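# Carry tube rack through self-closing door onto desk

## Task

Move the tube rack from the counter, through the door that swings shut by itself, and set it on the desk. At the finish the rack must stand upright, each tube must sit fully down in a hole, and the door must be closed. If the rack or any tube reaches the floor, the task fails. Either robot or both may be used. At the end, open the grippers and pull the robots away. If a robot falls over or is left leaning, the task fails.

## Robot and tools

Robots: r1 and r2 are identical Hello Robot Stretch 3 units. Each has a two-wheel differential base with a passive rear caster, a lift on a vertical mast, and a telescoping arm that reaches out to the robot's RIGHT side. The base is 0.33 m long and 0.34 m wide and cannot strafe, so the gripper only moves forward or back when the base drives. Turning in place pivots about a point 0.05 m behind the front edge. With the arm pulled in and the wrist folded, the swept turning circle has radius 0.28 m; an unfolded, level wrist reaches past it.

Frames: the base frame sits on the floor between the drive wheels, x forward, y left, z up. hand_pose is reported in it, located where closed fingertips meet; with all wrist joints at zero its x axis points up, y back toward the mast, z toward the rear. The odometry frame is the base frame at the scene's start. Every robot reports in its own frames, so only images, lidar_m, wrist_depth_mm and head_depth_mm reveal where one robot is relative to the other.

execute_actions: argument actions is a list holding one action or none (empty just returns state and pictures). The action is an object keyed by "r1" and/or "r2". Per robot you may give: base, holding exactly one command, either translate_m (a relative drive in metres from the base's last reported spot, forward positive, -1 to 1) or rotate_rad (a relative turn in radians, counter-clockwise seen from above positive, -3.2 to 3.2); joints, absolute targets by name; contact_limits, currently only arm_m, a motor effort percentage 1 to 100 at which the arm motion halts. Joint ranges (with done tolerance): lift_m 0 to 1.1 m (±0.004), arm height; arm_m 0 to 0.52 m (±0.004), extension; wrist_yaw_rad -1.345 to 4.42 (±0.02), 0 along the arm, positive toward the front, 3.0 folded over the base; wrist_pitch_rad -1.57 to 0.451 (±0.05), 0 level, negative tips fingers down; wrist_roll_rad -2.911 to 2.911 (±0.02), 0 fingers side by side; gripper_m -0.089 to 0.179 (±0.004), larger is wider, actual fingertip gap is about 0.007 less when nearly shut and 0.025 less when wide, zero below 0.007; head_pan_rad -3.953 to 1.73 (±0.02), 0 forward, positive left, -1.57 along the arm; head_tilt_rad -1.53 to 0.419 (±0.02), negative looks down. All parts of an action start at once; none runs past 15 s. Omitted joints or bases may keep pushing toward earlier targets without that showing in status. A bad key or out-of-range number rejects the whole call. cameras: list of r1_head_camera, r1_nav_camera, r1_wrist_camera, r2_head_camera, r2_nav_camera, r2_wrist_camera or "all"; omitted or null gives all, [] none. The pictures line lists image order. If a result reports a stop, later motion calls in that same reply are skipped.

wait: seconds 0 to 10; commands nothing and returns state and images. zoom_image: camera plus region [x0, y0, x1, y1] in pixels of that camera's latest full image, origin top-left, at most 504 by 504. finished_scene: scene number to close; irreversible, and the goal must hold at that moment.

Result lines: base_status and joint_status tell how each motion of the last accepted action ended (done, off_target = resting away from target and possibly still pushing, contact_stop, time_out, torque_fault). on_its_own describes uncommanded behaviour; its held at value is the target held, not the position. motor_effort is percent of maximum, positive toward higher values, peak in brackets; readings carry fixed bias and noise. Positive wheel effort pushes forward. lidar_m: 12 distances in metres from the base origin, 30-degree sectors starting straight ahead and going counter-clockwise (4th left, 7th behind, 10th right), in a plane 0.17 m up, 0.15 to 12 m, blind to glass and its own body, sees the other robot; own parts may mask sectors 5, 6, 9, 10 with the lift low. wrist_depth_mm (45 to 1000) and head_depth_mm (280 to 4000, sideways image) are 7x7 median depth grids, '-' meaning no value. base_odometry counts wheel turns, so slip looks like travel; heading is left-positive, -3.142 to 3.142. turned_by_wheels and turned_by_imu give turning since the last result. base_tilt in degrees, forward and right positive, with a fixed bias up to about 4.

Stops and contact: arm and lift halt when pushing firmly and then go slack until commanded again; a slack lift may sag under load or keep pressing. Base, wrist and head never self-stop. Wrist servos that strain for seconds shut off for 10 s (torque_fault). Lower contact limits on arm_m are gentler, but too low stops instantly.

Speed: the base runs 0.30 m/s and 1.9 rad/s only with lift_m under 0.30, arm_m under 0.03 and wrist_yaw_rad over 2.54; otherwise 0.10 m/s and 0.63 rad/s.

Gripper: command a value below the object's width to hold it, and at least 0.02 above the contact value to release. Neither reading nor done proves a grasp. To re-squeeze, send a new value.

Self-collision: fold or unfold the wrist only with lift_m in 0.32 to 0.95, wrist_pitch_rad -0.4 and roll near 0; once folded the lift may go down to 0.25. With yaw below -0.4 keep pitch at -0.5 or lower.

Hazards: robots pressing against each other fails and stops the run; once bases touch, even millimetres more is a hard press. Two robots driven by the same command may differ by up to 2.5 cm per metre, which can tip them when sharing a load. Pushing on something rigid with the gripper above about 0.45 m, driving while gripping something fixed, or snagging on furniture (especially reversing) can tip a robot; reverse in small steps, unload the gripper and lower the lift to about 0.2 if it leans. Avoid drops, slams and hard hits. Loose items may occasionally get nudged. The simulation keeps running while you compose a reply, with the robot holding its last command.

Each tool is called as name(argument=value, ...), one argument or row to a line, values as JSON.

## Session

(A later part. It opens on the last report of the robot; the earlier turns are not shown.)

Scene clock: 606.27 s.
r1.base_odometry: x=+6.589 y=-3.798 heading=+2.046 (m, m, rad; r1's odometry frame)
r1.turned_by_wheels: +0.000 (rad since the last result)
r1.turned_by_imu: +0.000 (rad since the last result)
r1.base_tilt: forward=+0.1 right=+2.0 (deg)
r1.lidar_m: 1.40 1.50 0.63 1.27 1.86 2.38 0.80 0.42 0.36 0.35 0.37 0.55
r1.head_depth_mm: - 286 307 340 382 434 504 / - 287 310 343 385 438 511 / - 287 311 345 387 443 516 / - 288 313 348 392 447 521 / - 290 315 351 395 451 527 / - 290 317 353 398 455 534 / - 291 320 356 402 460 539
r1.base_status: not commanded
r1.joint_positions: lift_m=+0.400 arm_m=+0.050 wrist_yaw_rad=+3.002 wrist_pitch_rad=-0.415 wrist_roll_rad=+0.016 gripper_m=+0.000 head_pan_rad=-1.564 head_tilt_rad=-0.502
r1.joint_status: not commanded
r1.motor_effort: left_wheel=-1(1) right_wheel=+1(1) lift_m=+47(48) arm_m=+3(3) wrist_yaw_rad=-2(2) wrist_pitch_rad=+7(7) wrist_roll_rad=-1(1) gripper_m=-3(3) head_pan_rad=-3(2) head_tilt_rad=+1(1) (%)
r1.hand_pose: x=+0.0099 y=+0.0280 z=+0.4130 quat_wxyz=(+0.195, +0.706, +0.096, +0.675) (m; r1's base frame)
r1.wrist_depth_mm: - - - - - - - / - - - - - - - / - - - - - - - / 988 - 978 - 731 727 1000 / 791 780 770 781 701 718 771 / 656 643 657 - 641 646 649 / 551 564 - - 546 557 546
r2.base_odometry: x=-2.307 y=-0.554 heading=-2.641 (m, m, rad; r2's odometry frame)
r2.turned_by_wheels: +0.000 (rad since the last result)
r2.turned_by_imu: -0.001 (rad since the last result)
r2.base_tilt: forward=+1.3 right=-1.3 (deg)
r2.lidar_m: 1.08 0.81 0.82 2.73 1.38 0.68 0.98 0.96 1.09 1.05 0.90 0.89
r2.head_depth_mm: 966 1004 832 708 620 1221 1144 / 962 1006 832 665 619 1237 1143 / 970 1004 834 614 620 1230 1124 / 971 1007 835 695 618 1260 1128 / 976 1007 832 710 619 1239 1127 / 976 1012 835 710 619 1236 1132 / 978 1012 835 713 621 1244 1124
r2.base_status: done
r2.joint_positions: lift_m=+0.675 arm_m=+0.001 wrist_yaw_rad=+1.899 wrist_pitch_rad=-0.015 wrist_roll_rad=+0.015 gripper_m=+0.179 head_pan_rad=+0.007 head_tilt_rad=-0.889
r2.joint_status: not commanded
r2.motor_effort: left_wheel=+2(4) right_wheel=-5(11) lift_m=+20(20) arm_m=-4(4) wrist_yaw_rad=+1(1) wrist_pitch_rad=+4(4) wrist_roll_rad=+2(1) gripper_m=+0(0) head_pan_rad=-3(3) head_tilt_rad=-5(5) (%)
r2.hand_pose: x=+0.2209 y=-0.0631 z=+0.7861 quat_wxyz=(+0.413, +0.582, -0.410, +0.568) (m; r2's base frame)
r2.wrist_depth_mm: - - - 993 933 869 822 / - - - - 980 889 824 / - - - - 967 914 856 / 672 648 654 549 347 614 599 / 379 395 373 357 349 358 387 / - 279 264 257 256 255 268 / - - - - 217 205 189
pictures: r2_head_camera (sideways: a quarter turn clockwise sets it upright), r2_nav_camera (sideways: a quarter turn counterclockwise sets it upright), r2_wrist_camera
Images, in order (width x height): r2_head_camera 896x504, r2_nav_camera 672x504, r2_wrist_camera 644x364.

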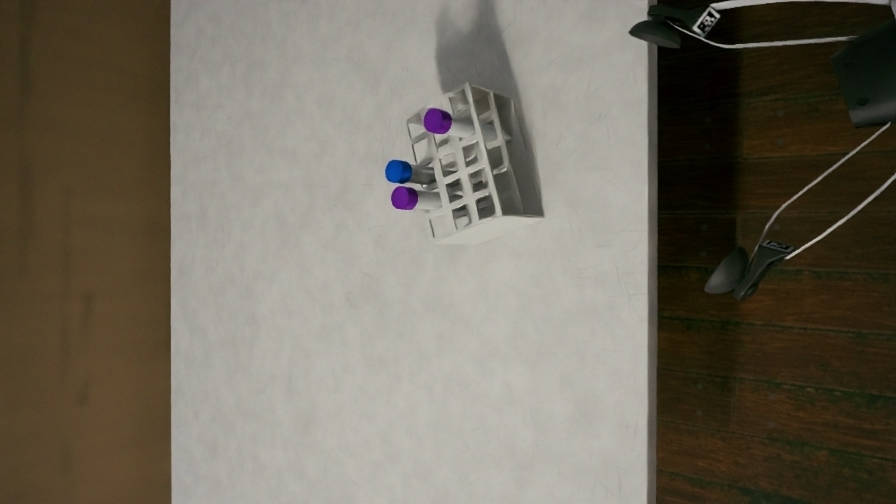

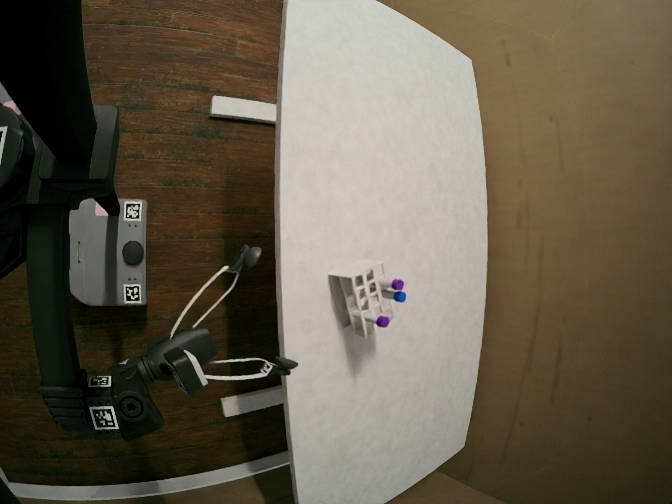

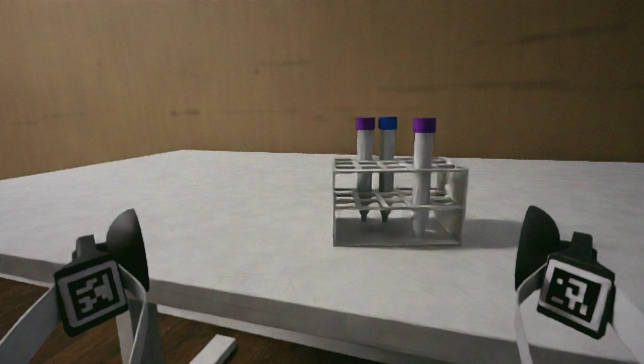

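execute_actions(
  actions=[
    {"r2":{"joints":{"lift_m":0.83,"gripper_m":0.0}}},
  ],
  cameras=[],
)

execute_actions(
  actions=[
    {"r2":{"base":{"translate_m":0.22}}},
  ],
  cameras=["r2_wrist_camera","r2_head_camera"],
)

Scene clock: 609.63 s.
r1.base_odometry: x=+6.589 y=-3.798 heading=+2.046 (m, m, rad; r1's odometry frame)
r1.turned_by_wheels: +0.000 (rad since the last result)
r1.turned_by_imu: +0.000 (rad since the last result)
r1.base_tilt: forward=+0.1 right=+1.8 (deg)
r1.lidar_m: 1.40 1.51 0.63 1.28 1.86 2.38 0.80 0.42 0.36 0.35 0.37 0.55
r1.head_depth_mm: - 286 307 341 382 435 504 / - 287 309 343 385 438 510 / - 288 311 345 388 443 515 / - 289 313 348 391 447 522 / - 290 315 350 394 452 527 / - 290 318 353 398 455 533 / - 291 320 356 401 460 540
r1.base_status: not commanded
r1.joint_positions: lift_m=+0.400 arm_m=+0.050 wrist_yaw_rad=+3.002 wrist_pitch_rad=-0.415 wrist_roll_rad=+0.016 gripper_m=+0.000 head_pan_rad=-1.564 head_tilt_rad=-0.502
r1.joint_status: not commanded
r1.motor_effort: left_wheel=-2(1) right_wheel=+1(1) lift_m=+47(47) arm_m=+3(3) wrist_yaw_rad=-2(1) wrist_pitch_rad=+6(6) wrist_roll_rad=-1(1) gripper_m=-2(3) head_pan_rad=-3(3) head_tilt_rad=+1(1) (%)
r1.hand_pose: x=+0.0099 y=+0.0280 z=+0.4130 quat_wxyz=(+0.195, +0.706, +0.096, +0.675) (m; r1's base frame)
r1.wrist_depth_mm: - - - - - - - / - - - - - - - / - - - - - - - / 999 995 970 999 735 721 951 / 802 776 790 808 727 723 777 / 660 645 659 - 656 641 637 / 552 574 - - 553 547 554
r2.base_odometry: x=-2.307 y=-0.554 heading=-2.641 (m, m, rad; r2's odometry frame)
r2.turned_by_wheels: +0.000 (rad since the last result)
r2.turned_by_imu: +0.000 (rad since the last result)
r2.base_tilt: forward=+1.4 right=-1.3 (deg)
r2.lidar_m: 1.08 0.81 0.82 2.72 1.39 0.68 0.98 0.96 1.09 1.04 0.90 0.90
r2.head_depth_mm: 970 1005 830 711 618 1238 - / 966 1007 829 666 643 1231 1128 / 967 1007 833 614 618 1239 1124 / 973 1004 835 694 618 1239 1129 / 974 1010 835 712 621 1239 1129 / 976 1010 833 715 620 1238 1125 / 976 1008 834 713 620 1244 1127
r2.base_status: not commanded
r2.joint_positions: lift_m=+0.830 arm_m=+0.001 wrist_yaw_rad=+1.899 wrist_pitch_rad=-0.016 wrist_roll_rad=+0.015 gripper_m=+0.000 head_pan_rad=+0.007 head_tilt_rad=-0.889
r2.joint_status: all done
r2.motor_effort: left_wheel=+2(3) right_wheel=-5(5) lift_m=+26(28) arm_m=-4(4) wrist_yaw_rad=+1(1) wrist_pitch_rad=+4(4) wrist_roll_rad=+1(1) gripper_m=-3(96) head_pan_rad=-2(2) head_tilt_rad=-5(5) (%)
r2.hand_pose: x=+0.2208 y=-0.0631 z=+0.9403 quat_wxyz=(+0.414, +0.582, -0.410, +0.567) (m; r2's base frame)
r2.wrist_depth_mm: - - - - 928 851 807 / - - - - 980 876 822 / - - - - 997 924 858 / - - - - - 954 874 / - 813 807 - 803 780 768 / 575 577 562 503 532 558 552 / 444 438 433 414 359 426 422
pictures: none
No camera images: the call's "cameras" was empty. Leave "cameras" out to get every camera's image.

Scene clock: 613.33 s.
r1.base_odometry: x=+6.589 y=-3.798 heading=+2.046 (m, m, rad; r1's odometry frame)
r1.turned_by_wheels: +0.000 (rad since the last result)
r1.turned_by_imu: +0.000 (rad since the last result)
r1.base_tilt: forward=+0.1 right=+1.9 (deg)
r1.lidar_m: 1.40 1.50 0.84 1.27 1.86 2.38 0.80 0.42 0.36 0.35 0.37 0.55
r1.head_depth_mm: - 286 307 340 381 435 505 / - 287 309 343 385 439 510 / - 287 311 345 388 442 514 / - 289 313 348 391 447 521 / - 290 315 351 394 451 527 / - 291 318 353 398 456 533 / - 291 320 356 402 460 540
r1.base_status: not commanded
r1.joint_positions: lift_m=+0.400 arm_m=+0.050 wrist_yaw_rad=+3.002 wrist_pitch_rad=-0.415 wrist_roll_rad=+0.016 gripper_m=+0.000 head_pan_rad=-1.564 head_tilt_rad=-0.502
r1.joint_status: not commanded
r1.motor_effort: left_wheel=-2(1) right_wheel=+2(1) lift_m=+48(47) arm_m=+3(3) wrist_yaw_rad=-2(2) wrist_pitch_rad=+7(7) wrist_roll_rad=-2(1) gripper_m=-3(3) head_pan_rad=-3(2) head_tilt_rad=+1(1) (%)
r1.hand_pose: x=+0.0099 y=+0.0280 z=+0.4130 quat_wxyz=(+0.195, +0.706, +0.096, +0.675) (m; r1's base frame)
r1.wrist_depth_mm: - - - - - - - / - - - - - - - / - - - - 930 - - / 979 1000 967 - 897 940 958 / 794 779 787 800 784 772 765 / 647 667 647 - 645 640 646 / 543 572 - - 552 549 550
r2.base_odometry: x=-2.500 y=-0.660 heading=-2.641 (m, m, rad; r2's odometry frame)
r2.turned_by_wheels: +0.000 (rad since the last result)
r2.turned_by_imu: +0.000 (rad since the last result)
r2.base_tilt: forward=+1.3 right=-1.4 (deg)
r2.lidar_m: 0.86 0.89 0.67 2.73 1.70 0.86 1.17 1.18 1.09 1.04 0.75 0.90
r2.head_depth_mm: 759 884 830 707 617 549 - / 761 889 832 711 642 494 492 / 762 894 832 710 625 486 491 / 766 894 833 712 618 536 492 / 767 902 831 709 619 550 493 / 768 901 830 711 620 551 494 / 768 902 833 710 619 550 492
r2.base_status: done
r2.joint_positions: lift_m=+0.830 arm_m=+0.001 wrist_yaw_rad=+1.899 wrist_pitch_rad=-0.016 wrist_roll_rad=+0.015 gripper_m=+0.000 head_pan_rad=+0.007 head_tilt_rad=-0.889
r2.joint_status: not commanded
r2.motor_effort: left_wheel=+2(6) right_wheel=-5(6) lift_m=+26(26) arm_m=-4(4) wrist_yaw_rad=+0(1) wrist_pitch_rad=+4(4) wrist_roll_rad=+1(2) gripper_m=-3(3) head_pan_rad=-3(2) head_tilt_rad=-5(5) (%)
r2.hand_pose: x=+0.2208 y=-0.0631 z=+0.9403 quat_wxyz=(+0.414, +0.582, -0.410, +0.567) (m; r2's base frame)
r2.wrist_depth_mm: - 942 880 793 730 676 622 / - 998 903 818 756 692 650 / - - 924 840 771 717 664 / - - 954 887 812 739 682 / - 810 794 - 803 743 691 / 586 573 573 500 549 563 549 / 447 441 433 434 434 427 428
pictures: r2_head_camera (sideways: a quarter turn clockwise sets it upright), r2_wrist_camera
Images, in order (width x height): r2_head_camera 896x504, r2_wrist_camera 644x364.

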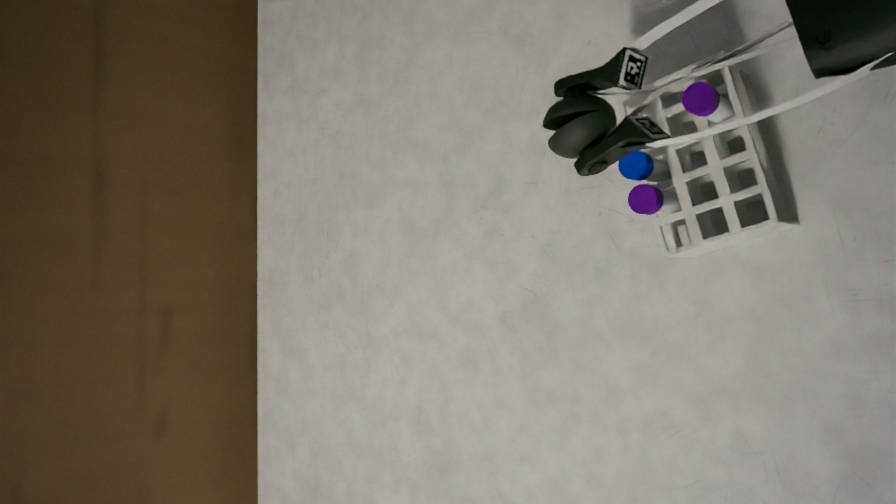

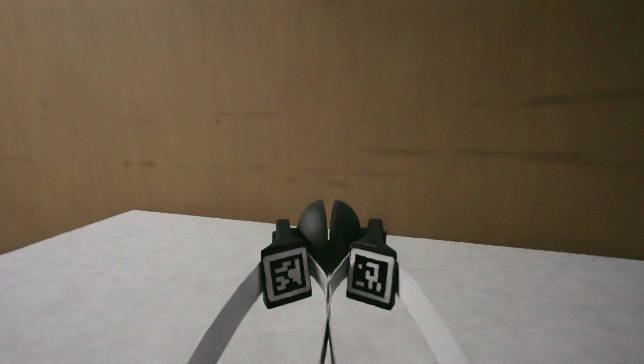

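execute_actions(
  actions=[
    {"r2":{"base":{"translate_m":-0.04},"joints":{"wrist_yaw_rad":2.1,"lift_m":0.80}}},
  ],
  cameras=["r2_head_camera"],
)

Scene clock: 616.13 s.
r1.base_odometry: x=+6.589 y=-3.798 heading=+2.046 (m, m, rad; r1's odometry frame)
r1.turned_by_wheels: +0.000 (rad since the last result)
r1.turned_by_imu: +0.000 (rad since the last result)
r1.base_tilt: forward=+0.2 right=+2.0 (deg)
r1.lidar_m: 1.41 1.50 0.80 1.27 1.86 2.38 0.80 0.42 0.36 0.35 0.37 0.55
r1.head_depth_mm: - 286 307 340 382 434 505 / - 287 309 343 384 439 510 / - 287 311 345 388 443 515 / - 289 314 348 392 447 521 / - 290 315 351 395 450 527 / - 290 318 354 397 456 533 / - 291 319 356 401 460 540
r1.base_status: not commanded
r1.joint_positions: lift_m=+0.400 arm_m=+0.050 wrist_yaw_rad=+3.002 wrist_pitch_rad=-0.415 wrist_roll_rad=+0.016 gripper_m=+0.000 head_pan_rad=-1.564 head_tilt_rad=-0.502
r1.joint_status: not commanded
r1.motor_effort: left_wheel=-2(2) right_wheel=+1(1) lift_m=+48(47) arm_m=+3(3) wrist_yaw_rad=-1(2) wrist_pitch_rad=+6(7) wrist_roll_rad=-1(1) gripper_m=-2(3) head_pan_rad=-3(2) head_tilt_rad=+1(1) (%)
r1.hand_pose: x=+0.0099 y=+0.0280 z=+0.4130 quat_wxyz=(+0.195, +0.706, +0.096, +0.675) (m; r1's base frame)
r1.wrist_depth_mm: - - - - - - - / - - - - - - - / - - - - 922 - - / 996 - - 966 838 943 967 / 779 800 787 826 789 779 776 / 652 641 648 - 651 629 656 / 546 573 - - 542 553 548
r2.base_odometry: x=-2.464 y=-0.641 heading=-2.640 (m, m, rad; r2's odometry frame)
r2.turned_by_wheels: +0.000 (rad since the last result)
r2.turned_by_imu: +0.000 (rad since the last result)
r2.base_tilt: forward=+1.3 right=-1.3 (deg)
r2.lidar_m: 0.90 0.93 0.69 2.73 1.65 0.83 1.14 1.15 1.09 1.04 0.78 0.94
r2.head_depth_mm: 798 926 831 709 619 547 505 / 800 926 833 708 619 523 499 / 803 926 830 711 630 522 493 / 803 921 833 712 619 540 491 / 804 926 830 710 620 549 493 / 806 928 835 711 618 549 491 / 808 928 835 713 620 549 492
r2.base_status: done
r2.joint_positions: lift_m=+0.800 arm_m=+0.001 wrist_yaw_rad=+2.099 wrist_pitch_rad=-0.017 wrist_roll_rad=+0.015 gripper_m=+0.000 head_pan_rad=+0.007 head_tilt_rad=-0.889
r2.joint_status: all done
r2.motor_effort: left_wheel=+2(4) right_wheel=-5(9) lift_m=+20(23) arm_m=-4(4) wrist_yaw_rad=+1(2) wrist_pitch_rad=+4(5) wrist_roll_rad=+2(1) gripper_m=-3(2) head_pan_rad=-2(2) head_tilt_rad=-5(5) (%)
r2.hand_pose: x=+0.1997 y=-0.0167 z=+0.9105 quat_wxyz=(+0.355, +0.620, -0.349, +0.606) (m; r2's base frame)
r2.wrist_depth_mm: - - - 919 801 708 636 / - - - 933 820 729 645 / - - - - 864 760 656 / - - - - 866 760 671 / - 731 711 - 701 693 675 / 521 510 505 450 490 501 490 / 396 391 390 386 228 387 379
pictures: r2_head_camera (sideways: a quarter turn clockwise sets it upright)
Images, in order (width x height): r2_head_camera 896x504.

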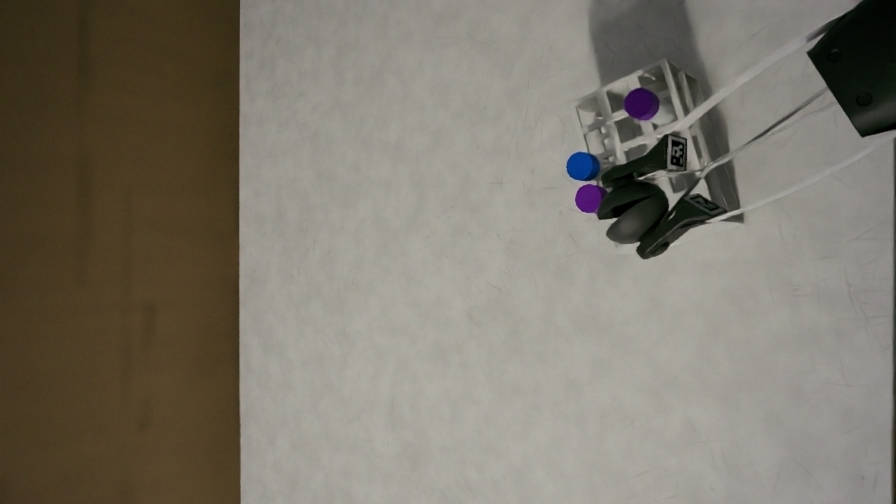

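execute_actions(
  actions=[
    {"r2":{"base":{"translate_m":0.02},"joints":{"wrist_yaw_rad":2.0}}},
  ],
  cameras=[],
)

execute_actions(
  actions=[
    {"r2":{"joints":{"lift_m":0.77}}},
  ],
  cameras=["r2_head_camera","r2_wrist_camera"],
)

Scene clock: 618.57 s.
r1.base_odometry: x=+6.589 y=-3.798 heading=+2.046 (m, m, rad; r1's odometry frame)
r1.turned_by_wheels: +0.000 (rad since the last result)
r1.turned_by_imu: +0.000 (rad since the last result)
r1.base_tilt: forward=+0.1 right=+2.0 (deg)
r1.lidar_m: 1.40 1.50 0.82 1.27 1.86 2.38 0.80 0.42 0.36 0.35 0.37 0.55
r1.head_depth_mm: - 286 307 341 382 434 505 / - 287 309 343 385 439 510 / - 287 311 345 387 442 516 / - 288 314 347 391 447 521 / - 290 316 351 395 451 527 / - 290 318 354 398 455 534 / - 291 320 356 402 460 540
r1.base_status: not commanded
r1.joint_positions: lift_m=+0.400 arm_m=+0.050 wrist_yaw_rad=+3.002 wrist_pitch_rad=-0.415 wrist_roll_rad=+0.016 gripper_m=+0.000 head_pan_rad=-1.564 head_tilt_rad=-0.502
r1.joint_status: not commanded
r1.motor_effort: left_wheel=-1(2) right_wheel=+1(1) lift_m=+47(47) arm_m=+3(3) wrist_yaw_rad=-2(2) wrist_pitch_rad=+7(6) wrist_roll_rad=-1(1) gripper_m=-3(3) head_pan_rad=-2(2) head_tilt_rad=+1(1) (%)
r1.hand_pose: x=+0.0099 y=+0.0280 z=+0.4130 quat_wxyz=(+0.195, +0.706, +0.096, +0.675) (m; r1's base frame)
r1.wrist_depth_mm: - - - - - - - / - - - - - - - / - - - - 907 - - / 996 994 - 999 872 921 978 / 780 786 784 845 777 764 784 / 650 660 653 - 653 642 660 / 558 572 - - 550 552 539
r2.base_odometry: x=-2.482 y=-0.650 heading=-2.640 (m, m, rad; r2's odometry frame)
r2.turned_by_wheels: +0.000 (rad since the last result)
r2.turned_by_imu: +0.000 (rad since the last result)
r2.base_tilt: forward=+1.4 right=-1.4 (deg)
r2.lidar_m: 0.88 0.91 0.68 2.73 1.67 0.85 1.15 1.16 1.09 1.04 0.76 0.92
r2.head_depth_mm: 778 906 833 711 618 548 506 / 781 911 829 710 617 523 499 / 783 918 832 708 630 500 491 / 786 920 833 710 618 532 492 / 785 922 832 709 619 549 492 / 788 920 837 710 620 548 493 / 788 924 832 710 621 548 493
r2.base_status: done
r2.joint_positions: lift_m=+0.800 arm_m=+0.001 wrist_yaw_rad=+2.001 wrist_pitch_rad=-0.017 wrist_roll_rad=+0.015 gripper_m=+0.000 head_pan_rad=+0.007 head_tilt_rad=-0.889
r2.joint_status: all done
r2.motor_effort: left_wheel=+2(6) right_wheel=-5(8) lift_m=+20(20) arm_m=-4(4) wrist_yaw_rad=-1(1) wrist_pitch_rad=+4(4) wrist_roll_rad=+1(1) gripper_m=-3(3) head_pan_rad=-2(3) head_tilt_rad=-5(5) (%)
r2.hand_pose: x=+0.2111 y=-0.0388 z=+0.9105 quat_wxyz=(+0.384, +0.603, -0.379, +0.588) (m; r2's base frame)
r2.wrist_depth_mm: - - 976 858 770 673 626 / - - - 876 781 717 637 / - - - 896 787 720 655 / - - - 932 831 750 679 / - 727 722 - 704 703 681 / 514 512 519 452 498 498 496 / 398 396 387 360 355 385 382
pictures: none
No camera images: the call's "cameras" was empty. Leave "cameras" out to get every camera's image.

Scene clock: 619.63 s.
r1.base_odometry: x=+6.589 y=-3.798 heading=+2.046 (m, m, rad; r1's odometry frame)
r1.turned_by_wheels: +0.000 (rad since the last result)
r1.turned_by_imu: +0.000 (rad since the last result)
r1.base_tilt: forward=+0.1 right=+1.9 (deg)
r1.lidar_m: 1.40 1.50 0.82 1.27 1.86 2.38 0.80 0.42 0.36 0.35 0.37 0.55
r1.head_depth_mm: - 287 307 340 382 434 505 / - 287 309 343 385 439 510 / - 287 311 345 388 442 515 / - 288 314 348 391 447 522 / - 290 316 351 395 451 527 / - 290 317 353 398 456 533 / - 291 320 356 400 461 539
r1.base_status: not commanded
r1.joint_positions: lift_m=+0.400 arm_m=+0.050 wrist_yaw_rad=+3.002 wrist_pitch_rad=-0.415 wrist_roll_rad=+0.016 gripper_m=+0.000 head_pan_rad=-1.564 head_tilt_rad=-0.502
r1.joint_status: not commanded
r1.motor_effort: left_wheel=-2(1) right_wheel=+2(1) lift_m=+48(47) arm_m=+3(3) wrist_yaw_rad=-2(2) wrist_pitch_rad=+7(7) wrist_roll_rad=-1(1) gripper_m=-2(2) head_pan_rad=-3(3) head_tilt_rad=+1(1) (%)
r1.hand_pose: x=+0.0099 y=+0.0280 z=+0.4130 quat_wxyz=(+0.195, +0.706, +0.096, +0.675) (m; r1's base frame)
r1.wrist_depth_mm: - - - - - - - / - - - - - - - / - - - - 932 - - / 983 964 - 972 882 931 990 / 785 788 780 830 774 770 766 / 647 639 643 - 650 643 644 / 566 578 - - 547 557 547
r2.base_odometry: x=-2.482 y=-0.650 heading=-2.640 (m, m, rad; r2's odometry frame)
r2.turned_by_wheels: +0.000 (rad since the last result)
r2.turned_by_imu: +0.000 (rad since the last result)
r2.base_tilt: forward=+1.4 right=-1.4 (deg)
r2.lidar_m: 0.88 0.91 0.68 2.73 1.67 0.85 1.15 1.16 1.08 1.04 0.76 0.92
r2.head_depth_mm: 778 907 831 708 620 548 507 / 778 918 834 708 617 523 500 / 779 913 833 710 632 518 492 / 784 918 832 709 619 533 493 / 785 924 835 711 618 549 492 / 790 923 834 711 620 549 492 / 789 925 833 708 619 549 492
r2.base_status: not commanded
r2.joint_positions: lift_m=+0.770 arm_m=+0.001 wrist_yaw_rad=+2.001 wrist_pitch_rad=-0.017 wrist_roll_rad=+0.015 gripper_m=+0.000 head_pan_rad=+0.007 head_tilt_rad=-0.889
r2.joint_status: all done
r2.motor_effort: left_wheel=+2(3) right_wheel=-5(5) lift_m=+20(20) arm_m=-4(4) wrist_yaw_rad=-1(2) wrist_pitch_rad=+4(4) wrist_roll_rad=+1(1) gripper_m=-2(3) head_pan_rad=-2(3) head_tilt_rad=-5(5) (%)
r2.hand_pose: x=+0.2111 y=-0.0388 z=+0.8805 quat_wxyz=(+0.384, +0.603, -0.379, +0.588) (m; r2's base frame)
r2.wrist_depth_mm: - - 973 857 756 693 631 / - - 978 884 777 701 644 / - - - 921 814 727 656 / - - - 919 835 743 670 / 649 641 648 - 625 617 603 / 456 452 447 396 437 437 433 / 349 347 341 227 209 339 335
pictures: r2_head_camera (sideways: a quarter turn clockwise sets it upright), r2_wrist_camera
Images, in order (width x height): r2_head_camera 896x504, r2_wrist_camera 644x364.

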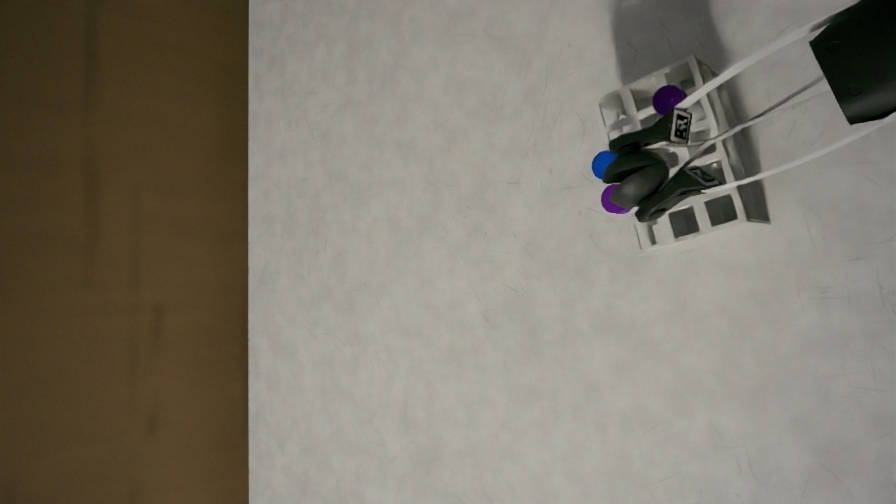

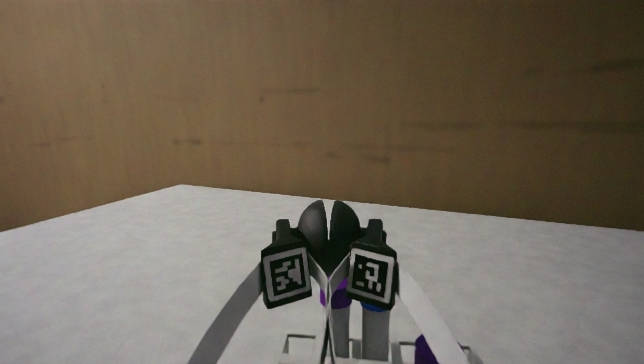

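execute_actions(
  actions=[
    {"r2":{"base":{"translate_m":0.01},"joints":{"lift_m":0.755}}},
  ],
  cameras=["r2_wrist_camera","r2_head_camera"],
)

Scene clock: 622.40 s.
r1.base_odometry: x=+6.589 y=-3.798 heading=+2.046 (m, m, rad; r1's odometry frame)
r1.turned_by_wheels: +0.000 (rad since the last result)
r1.turned_by_imu: +0.000 (rad since the last result)
r1.base_tilt: forward=+0.2 right=+1.8 (deg)
r1.lidar_m: 1.41 1.50 0.83 1.27 1.86 2.38 0.80 0.42 0.36 0.35 0.37 0.55
r1.head_depth_mm: - 287 307 340 382 435 505 / - 287 309 343 385 439 509 / - 287 311 345 388 442 515 / - 289 313 348 391 447 521 / - 290 316 350 395 451 527 / - 290 318 353 398 455 534 / - 291 319 356 401 460 540
r1.base_status: not commanded
r1.joint_positions: lift_m=+0.400 arm_m=+0.050 wrist_yaw_rad=+3.002 wrist_pitch_rad=-0.415 wrist_roll_rad=+0.016 gripper_m=+0.000 head_pan_rad=-1.564 head_tilt_rad=-0.502
r1.joint_status: not commanded
r1.motor_effort: left_wheel=-2(1) right_wheel=+1(1) lift_m=+48(47) arm_m=+3(3) wrist_yaw_rad=-2(2) wrist_pitch_rad=+6(6) wrist_roll_rad=-1(1) gripper_m=-2(3) head_pan_rad=-2(3) head_tilt_rad=+1(1) (%)
r1.hand_pose: x=+0.0099 y=+0.0280 z=+0.4130 quat_wxyz=(+0.195, +0.706, +0.096, +0.675) (m; r1's base frame)
r1.wrist_depth_mm: - - - - - - - / - - - - - - - / - - - - 938 - - / - - 987 993 869 942 994 / 780 801 778 837 769 788 785 / 647 646 655 - 659 640 634 / 553 568 - - 561 544 551
r2.base_odometry: x=-2.491 y=-0.655 heading=-2.640 (m, m, rad; r2's odometry frame)
r2.turned_by_wheels: +0.000 (rad since the last result)
r2.turned_by_imu: +0.000 (rad since the last result)
r2.base_tilt: forward=+1.3 right=-1.4 (deg)
r2.lidar_m: 0.87 0.90 0.68 2.73 1.69 0.86 1.16 1.17 1.09 1.04 0.76 0.91
r2.head_depth_mm: 768 901 829 709 619 548 507 / 773 900 834 710 618 500 499 / 773 903 835 711 624 503 492 / 773 905 834 710 622 532 492 / 776 907 832 711 620 551 492 / 780 909 833 711 619 549 493 / 778 916 833 710 620 549 493
r2.base_status: done
r2.joint_positions: lift_m=+0.755 arm_m=+0.001 wrist_yaw_rad=+2.001 wrist_pitch_rad=-0.017 wrist_roll_rad=+0.015 gripper_m=+0.000 head_pan_rad=+0.007 head_tilt_rad=-0.889
r2.joint_status: all done
r2.motor_effort: left_wheel=+2(6) right_wheel=-5(6) lift_m=+20(19) arm_m=-4(4) wrist_yaw_rad=-2(2) wrist_pitch_rad=+4(4) wrist_roll_rad=+2(1) gripper_m=-2(2) head_pan_rad=-2(1) head_tilt_rad=-5(5) (%)
r2.hand_pose: x=+0.2111 y=-0.0388 z=+0.8655 quat_wxyz=(+0.384, +0.603, -0.379, +0.588) (m; r2's base frame)
r2.wrist_depth_mm: - - 956 843 749 682 610 / - - - 859 784 695 622 / - - - 909 806 730 648 / - - - 910 802 737 673 / 606 605 599 - 588 587 577 / 426 421 417 194 416 405 406 / 325 325 322 198 192 315 317
pictures: r2_head_camera (sideways: a quarter turn clockwise sets it upright), r2_wrist_camera
Images, in order (width x height): r2_head_camera 896x504, r2_wrist_camera 644x364.

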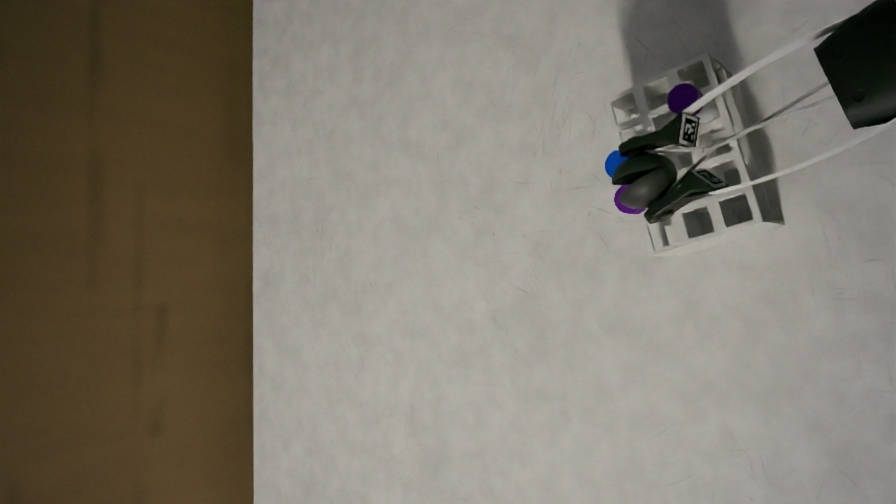

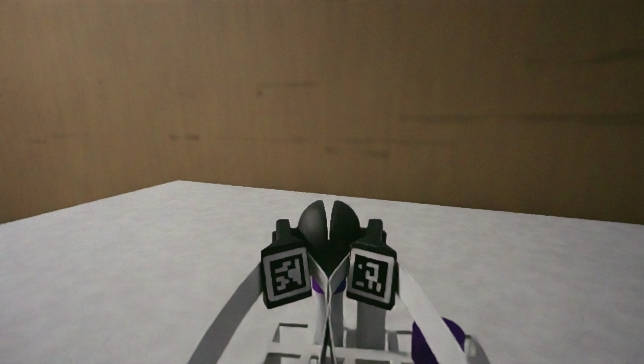

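execute_actions(
  actions=[
    {"r2":{"joints":{"lift_m":0.74}}},
  ],
  cameras=["r2_wrist_camera","r2_head_camera"],
)

Scene clock: 623.53 s.
r1.base_odometry: x=+6.589 y=-3.798 heading=+2.046 (m, m, rad; r1's odometry frame)
r1.turned_by_wheels: +0.000 (rad since the last result)
r1.turned_by_imu: +0.000 (rad since the last result)
r1.base_tilt: forward=+0.1 right=+1.8 (deg)
r1.lidar_m: 1.41 1.50 0.83 1.27 1.86 2.39 0.80 0.42 0.36 0.35 0.37 0.55
r1.head_depth_mm: - 287 307 340 381 434 504 / - 287 309 343 385 439 510 / - 287 311 345 387 443 516 / - 289 314 348 391 447 523 / - 290 316 350 394 451 528 / - 291 318 353 398 456 533 / - 291 320 356 401 460 540
r1.base_status: not commanded
r1.joint_positions: lift_m=+0.400 arm_m=+0.050 wrist_yaw_rad=+3.002 wrist_pitch_rad=-0.415 wrist_roll_rad=+0.016 gripper_m=+0.000 head_pan_rad=-1.564 head_tilt_rad=-0.502
r1.joint_status: not commanded
r1.motor_effort: left_wheel=-1(2) right_wheel=+1(1) lift_m=+48(47) arm_m=+3(3) wrist_yaw_rad=-2(2) wrist_pitch_rad=+7(7) wrist_roll_rad=-1(1) gripper_m=-3(3) head_pan_rad=-3(3) head_tilt_rad=+1(1) (%)
r1.hand_pose: x=+0.0099 y=+0.0280 z=+0.4130 quat_wxyz=(+0.195, +0.706, +0.096, +0.675) (m; r1's base frame)
r1.wrist_depth_mm: - - - - - - - / - - - - - - - / - - - - 927 - - / 995 - 970 963 875 955 960 / 791 786 775 826 775 780 796 / 664 636 639 - 666 641 633 / 563 568 - - 550 546 544
r2.base_odometry: x=-2.491 y=-0.655 heading=-2.640 (m, m, rad; r2's odometry frame)
r2.turned_by_wheels: +0.000 (rad since the last result)
r2.turned_by_imu: +0.000 (rad since the last result)
r2.base_tilt: forward=+1.3 right=-1.4 (deg)
r2.lidar_m: 0.87 0.90 0.68 2.73 1.69 0.86 1.16 1.17 1.08 1.04 0.76 0.91
r2.head_depth_mm: 769 902 832 708 618 547 499 / 771 898 831 708 618 500 499 / 770 900 834 709 621 509 492 / 773 906 831 711 618 531 492 / 776 908 830 710 620 549 492 / 776 915 834 711 620 550 492 / 782 916 837 713 621 550 492
r2.base_status: not commanded
r2.joint_positions: lift_m=+0.740 arm_m=+0.001 wrist_yaw_rad=+2.001 wrist_pitch_rad=-0.017 wrist_roll_rad=+0.015 gripper_m=+0.000 head_pan_rad=+0.007 head_tilt_rad=-0.889
r2.joint_status: all done
r2.motor_effort: left_wheel=+3(2) right_wheel=-4(5) lift_m=+20(20) arm_m=-4(4) wrist_yaw_rad=-1(2) wrist_pitch_rad=+4(4) wrist_roll_rad=+2(2) gripper_m=-3(3) head_pan_rad=-2(3) head_tilt_rad=-5(5) (%)
r2.hand_pose: x=+0.2111 y=-0.0388 z=+0.8505 quat_wxyz=(+0.384, +0.603, -0.379, +0.588) (m; r2's base frame)
r2.wrist_depth_mm: - - 941 833 749 683 626 / - - 984 894 766 699 631 / - - - 899 804 717 661 / - - 963 880 806 727 670 / 567 559 549 - 540 531 530 / 395 392 387 196 294 377 376 / 305 299 285 193 189 281 292
pictures: r2_head_camera (sideways: a quarter turn clockwise sets it upright), r2_wrist_camera
Images, in order (width x height): r2_head_camera 896x504, r2_wrist_camera 644x364.

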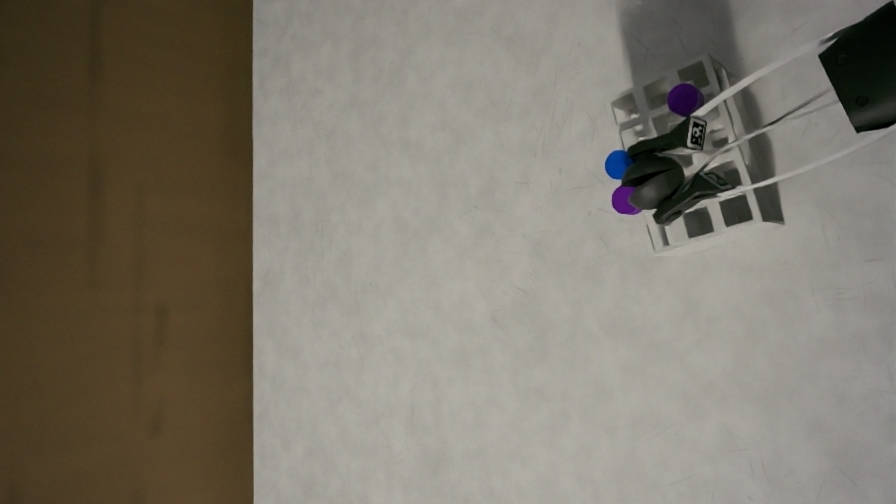

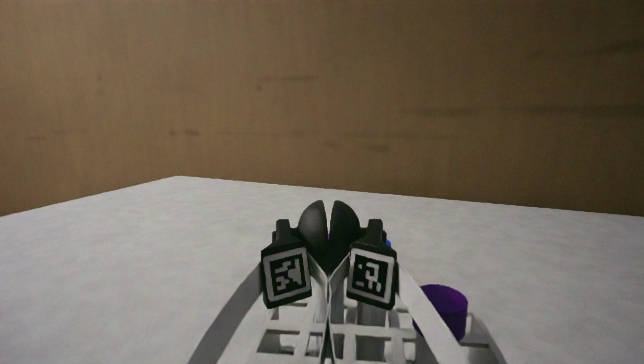

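Missed, short of the caps. Raise, advance, retry.

execute_actions(
  actions=[
    {"r2":{"joints":{"lift_m":0.79}}},
  ],
  cameras=[],
)

execute_actions(
  actions=[
    {"r2":{"base":{"translate_m":0.03}}},
  ],
  cameras=["r2_wrist_camera","r2_head_camera"],
)

execute_actions(
  actions=[
    {"r2":{"joints":{"lift_m":0.755}}},
  ],
  cameras=["r2_wrist_camera","r2_head_camera"],
)

Scene clock: 625.83 s.
r1.base_odometry: x=+6.589 y=-3.798 heading=+2.046 (m, m, rad; r1's odometry frame)
r1.turned_by_wheels: +0.000 (rad since the last result)
r1.turned_by_imu: +0.000 (rad since the last result)
r1.base_tilt: forward=+0.3 right=+1.9 (deg)
r1.lidar_m: 1.40 1.50 0.83 1.27 1.85 2.38 0.80 0.42 0.36 0.35 0.37 0.55
r1.head_depth_mm: - 286 307 340 382 435 505 / - 287 309 343 384 438 510 / - 287 312 346 388 442 517 / - 289 314 348 392 446 521 / - 290 316 350 395 451 527 / - 290 318 353 399 455 535 / - 291 320 355 401 461 539
r1.base_status: not commanded
r1.joint_positions: lift_m=+0.400 arm_m=+0.050 wrist_yaw_rad=+3.002 wrist_pitch_rad=-0.415 wrist_roll_rad=+0.016 gripper_m=+0.000 head_pan_rad=-1.564 head_tilt_rad=-0.502
r1.joint_status: not commanded
r1.motor_effort: left_wheel=-2(2) right_wheel=+1(1) lift_m=+48(47) arm_m=+3(3) wrist_yaw_rad=-2(2) wrist_pitch_rad=+6(7) wrist_roll_rad=-1(1) gripper_m=-2(2) head_pan_rad=-2(2) head_tilt_rad=+1(1) (%)
r1.hand_pose: x=+0.0099 y=+0.0280 z=+0.4130 quat_wxyz=(+0.195, +0.706, +0.096, +0.675) (m; r1's base frame)
r1.wrist_depth_mm: - - - - - - - / - - - - - - - / - - - - 951 - - / 992 991 971 - 884 932 - / 776 780 788 804 781 766 771 / 644 649 643 - 647 632 641 / 545 573 - - 544 554 550
r2.base_odometry: x=-2.491 y=-0.655 heading=-2.640 (m, m, rad; r2's odometry frame)
r2.turned_by_wheels: +0.000 (rad since the last result)
r2.turned_by_imu: +0.000 (rad since the last result)
r2.base_tilt: forward=+1.3 right=-1.3 (deg)
r2.lidar_m: 0.87 0.90 0.68 2.73 1.68 0.86 1.16 1.17 1.09 1.04 0.76 0.91
r2.head_depth_mm: 770 897 831 708 619 547 505 / 772 902 832 711 618 499 499 / 772 900 829 710 632 499 492 / 776 906 835 708 620 530 493 / 776 912 835 712 620 550 493 / 776 914 831 712 619 549 492 / 782 914 833 710 619 549 492
r2.base_status: not commanded
r2.joint_positions: lift_m=+0.790 arm_m=+0.001 wrist_yaw_rad=+2.001 wrist_pitch_rad=-0.017 wrist_roll_rad=+0.015 gripper_m=+0.000 head_pan_rad=+0.007 head_tilt_rad=-0.889
r2.joint_status: all done
r2.motor_effort: left_wheel=+2(1) right_wheel=-5(4) lift_m=+26(29) arm_m=-4(4) wrist_yaw_rad=-1(1) wrist_pitch_rad=+5(5) wrist_roll_rad=+2(1) gripper_m=-3(3) head_pan_rad=-3(3) head_tilt_rad=-5(5) (%)
r2.hand_pose: x=+0.2111 y=-0.0388 z=+0.9001 quat_wxyz=(+0.384, +0.603, -0.379, +0.588) (m; r2's base frame)
r2.wrist_depth_mm: - - 974 863 753 690 629 / - - 974 865 770 694 636 / - - - 904 813 725 656 / - - - 927 828 742 663 / 697 698 697 - 671 667 661 / 493 489 490 429 477 470 470 / 378 377 375 352 355 370 363
pictures: none
No camera images: the call's "cameras" was empty. Leave "cameras" out to get every camera's image.

Scene clock: 627.00 s.
r1.base_odometry: x=+6.589 y=-3.798 heading=+2.046 (m, m, rad; r1's odometry frame)
r1.turned_by_wheels: +0.000 (rad since the last result)
r1.turned_by_imu: +0.000 (rad since the last result)
r1.base_tilt: forward=+0.3 right=+1.8 (deg)
r1.lidar_m: 1.41 1.50 0.86 1.27 1.86 2.38 0.79 0.42 0.36 0.35 0.37 0.55
r1.head_depth_mm: - 287 307 340 382 434 505 / - 287 309 343 385 438 510 / - 287 311 345 388 442 516 / - 289 313 348 391 447 521 / - 290 315 350 395 452 527 / - 290 318 353 398 455 533 / - 291 320 356 401 460 540
r1.base_status: not commanded
r1.joint_positions: lift_m=+0.400 arm_m=+0.050 wrist_yaw_rad=+3.002 wrist_pitch_rad=-0.415 wrist_roll_rad=+0.016 gripper_m=+0.000 head_pan_rad=-1.564 head_tilt_rad=-0.502
r1.joint_status: not commanded
r1.motor_effort: left_wheel=-1(1) right_wheel=+1(1) lift_m=+47(47) arm_m=+3(3) wrist_yaw_rad=-2(2) wrist_pitch_rad=+7(7) wrist_roll_rad=-1(1) gripper_m=-2(2) head_pan_rad=-3(3) head_tilt_rad=+1(1) (%)
r1.hand_pose: x=+0.0099 y=+0.0280 z=+0.4130 quat_wxyz=(+0.195, +0.706, +0.096, +0.675) (m; r1's base frame)
r1.wrist_depth_mm: - - - - - - - / - - - - - - - / - - - - 922 - - / - - - - 898 924 984 / 792 793 774 804 783 773 773 / 648 643 653 - 651 639 644 / 549 561 - - 545 548 554
r2.base_odometry: x=-2.517 y=-0.669 heading=-2.640 (m, m, rad; r2's odometry frame)
r2.turned_by_wheels: +0.000 (rad since the last result)
r2.turned_by_imu: +0.000 (rad since the last result)
r2.base_tilt: forward=+1.3 right=-1.4 (deg)
r2.lidar_m: 0.84 0.87 0.66 2.73 1.73 0.88 1.19 1.22 1.08 1.04 0.74 0.88
r2.head_depth_mm: 741 866 833 713 620 549 505 / 740 867 832 709 619 484 491 / 744 872 830 711 630 474 479 / 747 874 834 710 618 532 485 / 748 878 833 712 621 549 493 / 746 883 836 712 619 548 492 / 753 880 834 712 619 548 493
r2.base_status: done
r2.joint_positions: lift_m=+0.790 arm_m=+0.001 wrist_yaw_rad=+2.001 wrist_pitch_rad=-0.017 wrist_roll_rad=+0.015 gripper_m=+0.000 head_pan_rad=+0.007 head_tilt_rad=-0.889
r2.joint_status: not commanded
r2.motor_effort: left_wheel=+2(6) right_wheel=-5(6) lift_m=+26(27) arm_m=-4(4) wrist_yaw_rad=-2(1) wrist_pitch_rad=+5(4) wrist_roll_rad=+2(1) gripper_m=-2(3) head_pan_rad=-2(2) head_tilt_rad=-5(5) (%)
r2.hand_pose: x=+0.2111 y=-0.0388 z=+0.9001 quat_wxyz=(+0.384, +0.603, -0.379, +0.588) (m; r2's base frame)
r2.wrist_depth_mm: - - 901 804 718 645 586 / - - 931 824 755 679 608 / - - 994 854 764 691 620 / - - - 899 793 713 628 / 718 693 694 - 672 671 636 / 496 492 490 431 477 477 474 / 378 379 374 372 369 368 369
pictures: r2_head_camera (sideways: a quarter turn clockwise sets it upright), r2_wrist_camera
Images, in order (width x height): r2_head_camera 896x504, r2_wrist_camera 644x364.

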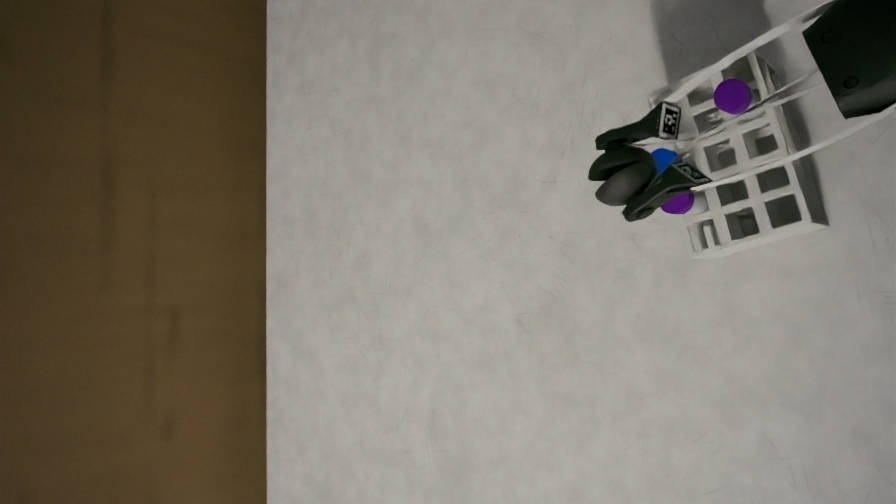

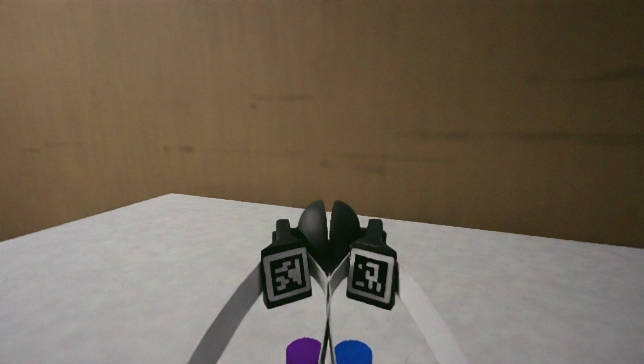

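Scene clock: 628.13 s.
r1.base_odometry: x=+6.589 y=-3.798 heading=+2.046 (m, m, rad; r1's odometry frame)
r1.turned_by_wheels: +0.000 (rad since the last result)
r1.turned_by_imu: +0.000 (rad since the last result)
r1.base_tilt: forward=+0.2 right=+2.0 (deg)
r1.lidar_m: 1.41 1.51 0.85 1.27 1.86 2.37 0.80 0.42 0.36 0.35 0.37 0.55
r1.head_depth_mm: - 286 308 340 382 435 504 / - 287 309 343 385 438 509 / - 287 311 346 388 442 515 / - 289 313 348 391 446 522 / - 290 315 351 394 452 527 / - 290 317 353 398 455 534 / - 291 320 356 401 460 539
r1.base_status: not commanded
r1.joint_positions: lift_m=+0.400 arm_m=+0.050 wrist_yaw_rad=+3.002 wrist_pitch_rad=-0.415 wrist_roll_rad=+0.016 gripper_m=+0.000 head_pan_rad=-1.564 head_tilt_rad=-0.502
r1.joint_status: not commanded
r1.motor_effort: left_wheel=-1(2) right_wheel=+1(1) lift_m=+48(47) arm_m=+3(3) wrist_yaw_rad=-2(2) wrist_pitch_rad=+7(7) wrist_roll_rad=-1(1) gripper_m=-3(3) head_pan_rad=-3(3) head_tilt_rad=+1(1) (%)
r1.hand_pose: x=+0.0099 y=+0.0280 z=+0.4130 quat_wxyz=(+0.195, +0.706, +0.096, +0.675) (m; r1's base frame)
r1.wrist_depth_mm: - - - - - - - / - - - - - - - / - - - - 913 - - / 974 1000 976 999 879 937 981 / 784 777 802 810 788 774 771 / 652 646 650 - 653 652 646 / 558 571 - - 547 552 545
r2.base_odometry: x=-2.517 y=-0.669 heading=-2.640 (m, m, rad; r2's odometry frame)
r2.turned_by_wheels: +0.000 (rad since the last result)
r2.turned_by_imu: +0.000 (rad since the last result)
r2.base_tilt: forward=+1.3 right=-1.3 (deg)
r2.lidar_m: 0.84 0.87 0.66 2.72 1.73 0.88 1.19 1.22 1.09 1.04 0.74 0.88
r2.head_depth_mm: 738 866 833 711 618 549 507 / 742 874 833 711 619 488 500 / 746 873 832 711 625 475 479 / 748 871 832 708 619 532 485 / 747 872 833 709 619 549 492 / 748 881 833 709 618 549 492 / 750 880 836 712 618 547 493
r2.base_status: not commanded
r2.joint_positions: lift_m=+0.755 arm_m=+0.001 wrist_yaw_rad=+2.001 wrist_pitch_rad=-0.017 wrist_roll_rad=+0.015 gripper_m=+0.000 head_pan_rad=+0.007 head_tilt_rad=-0.889
r2.joint_status: all done
r2.motor_effort: left_wheel=+2(2) right_wheel=-5(5) lift_m=+20(22) arm_m=-4(4) wrist_yaw_rad=-1(1) wrist_pitch_rad=+5(4) wrist_roll_rad=+1(1) gripper_m=-2(3) head_pan_rad=-2(2) head_tilt_rad=-5(5) (%)
r2.hand_pose: x=+0.2111 y=-0.0388 z=+0.8654 quat_wxyz=(+0.384, +0.603, -0.379, +0.588) (m; r2's base frame)
r2.wrist_depth_mm: - - 899 817 727 646 597 / - - 940 832 750 665 608 / - - 975 872 763 691 628 / - - 995 887 791 710 649 / 605 590 602 - 586 578 564 / 421 418 417 163 409 412 408 / 326 323 320 167 315 315 316
pictures: r2_head_camera (sideways: a quarter turn clockwise sets it upright), r2_wrist_camera
Images, in order (width x height): r2_head_camera 896x504, r2_wrist_camera 644x364.

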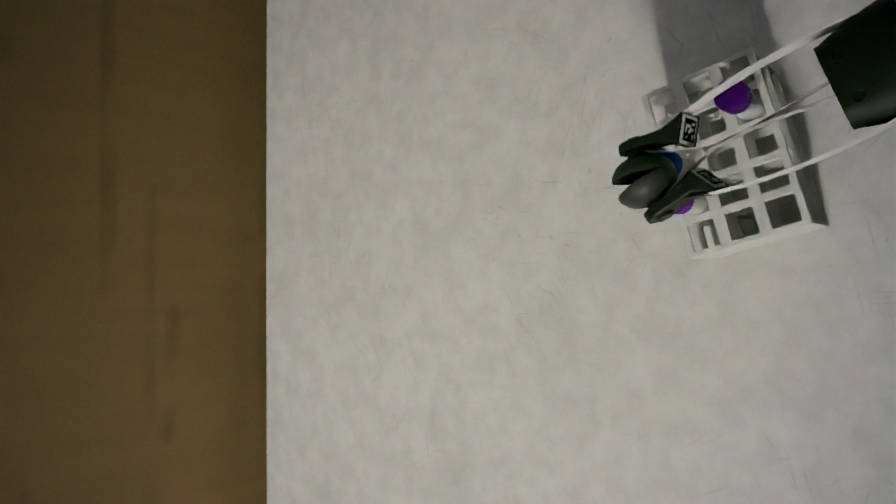

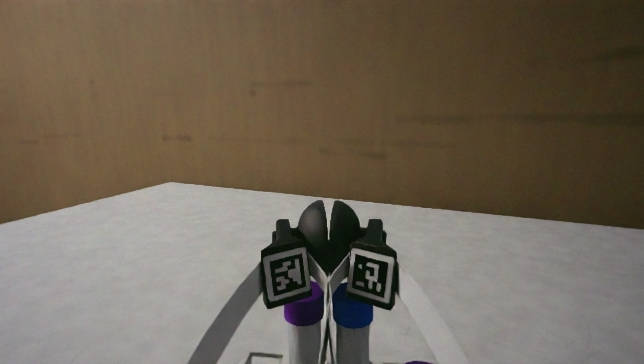

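Slightly overshot perhaps; finger bodies cover caps. Lower.

execute_actions(
  actions=[
    {"r2":{"joints":{"lift_m":0.735}}},
  ],
  cameras=["r2_wrist_camera","r2_head_camera"],
)

Scene clock: 629.43 s.
r1.base_odometry: x=+6.589 y=-3.798 heading=+2.046 (m, m, rad; r1's odometry frame)
r1.turned_by_wheels: +0.000 (rad since the last result)
r1.turned_by_imu: +0.000 (rad since the last result)
r1.base_tilt: forward=+0.1 right=+2.0 (deg)
r1.lidar_m: 1.40 1.51 0.86 1.27 1.86 2.39 0.80 0.42 0.36 0.35 0.37 0.55
r1.head_depth_mm: - 287 307 340 381 435 505 / - 287 309 343 385 439 511 / - 287 311 346 388 443 516 / - 289 313 348 392 447 521 / - 290 315 351 395 451 527 / - 290 317 353 398 455 533 / - 291 319 356 401 460 539
r1.base_status: not commanded
r1.joint_positions: lift_m=+0.400 arm_m=+0.050 wrist_yaw_rad=+3.002 wrist_pitch_rad=-0.415 wrist_roll_rad=+0.016 gripper_m=+0.000 head_pan_rad=-1.564 head_tilt_rad=-0.502
r1.joint_status: not commanded
r1.motor_effort: left_wheel=-2(2) right_wheel=+1(1) lift_m=+48(47) arm_m=+3(3) wrist_yaw_rad=-1(2) wrist_pitch_rad=+7(6) wrist_roll_rad=-1(1) gripper_m=-2(3) head_pan_rad=-3(2) head_tilt_rad=+1(1) (%)
r1.hand_pose: x=+0.0099 y=+0.0280 z=+0.4130 quat_wxyz=(+0.195, +0.706, +0.096, +0.675) (m; r1's base frame)
r1.wrist_depth_mm: - - - - - - - / - - - - - - - / - - - - 915 - - / - - - 973 897 937 970 / 781 785 780 794 770 787 779 / 645 658 647 - 644 646 646 / 552 566 - - 552 554 543
r2.base_odometry: x=-2.517 y=-0.669 heading=-2.640 (m, m, rad; r2's odometry frame)
r2.turned_by_wheels: +0.000 (rad since the last result)
r2.turned_by_imu: +0.000 (rad since the last result)
r2.base_tilt: forward=+1.3 right=-1.4 (deg)
r2.lidar_m: 0.84 0.87 0.66 2.73 1.73 0.88 1.19 1.22 1.09 1.04 0.74 0.88
r2.head_depth_mm: 742 864 831 708 620 548 498 / 742 870 832 709 618 489 499 / 746 871 831 710 620 475 477 / 748 872 835 710 622 531 484 / 747 880 833 710 619 548 493 / 750 880 833 709 619 549 492 / 749 883 833 712 619 549 494
r2.base_status: not commanded
r2.joint_positions: lift_m=+0.735 arm_m=+0.001 wrist_yaw_rad=+2.001 wrist_pitch_rad=+0.034 wrist_roll_rad=+0.015 gripper_m=+0.000 head_pan_rad=+0.007 head_tilt_rad=-0.889
r2.joint_status: all done
r2.motor_effort: left_wheel=+2(2) right_wheel=-5(5) lift_m=+17(18) arm_m=-4(4) wrist_yaw_rad=-1(1) wrist_pitch_rad=-10(11) wrist_roll_rad=+1(1) gripper_m=-2(2) head_pan_rad=-3(4) head_tilt_rad=-5(5) (%)
r2.hand_pose: x=+0.2122 y=-0.0384 z=+0.8587 quat_wxyz=(+0.369, +0.593, -0.394, +0.597) (m; r2's base frame)
r2.wrist_depth_mm: - - 945 825 724 662 602 / - - 955 837 742 675 609 / - - 992 866 774 685 620 / - - 1000 898 793 709 642 / 653 659 638 - 637 618 615 / 440 434 431 161 418 422 419 / 327 325 321 164 320 317 320
pictures: r2_head_camera (sideways: a quarter turn clockwise sets it upright), r2_wrist_camera
Images, in order (width x height): r2_head_camera 896x504, r2_wrist_camera 644x364.

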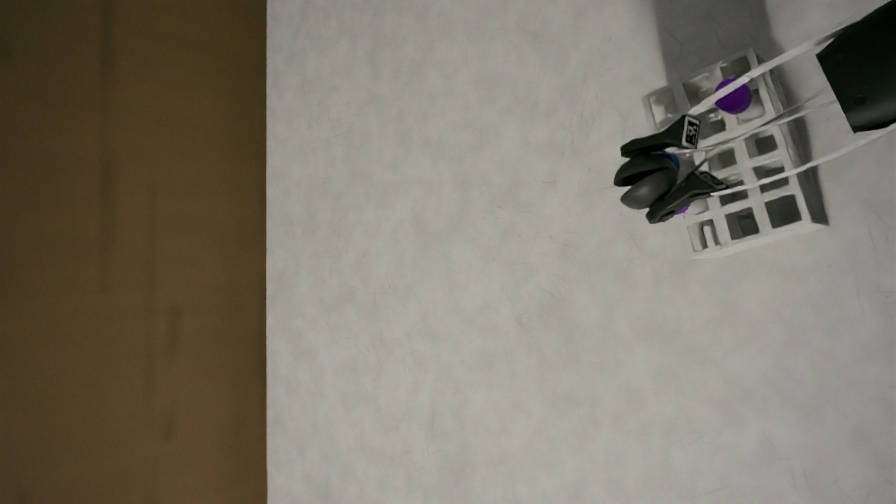

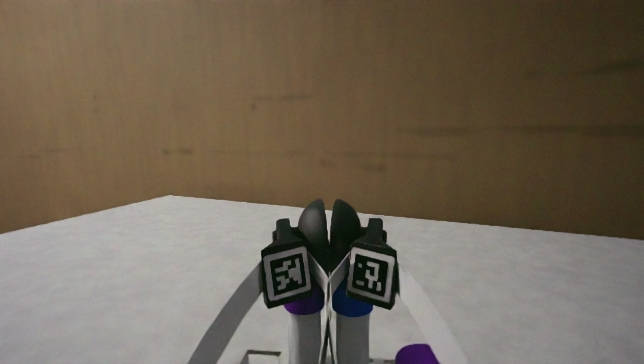

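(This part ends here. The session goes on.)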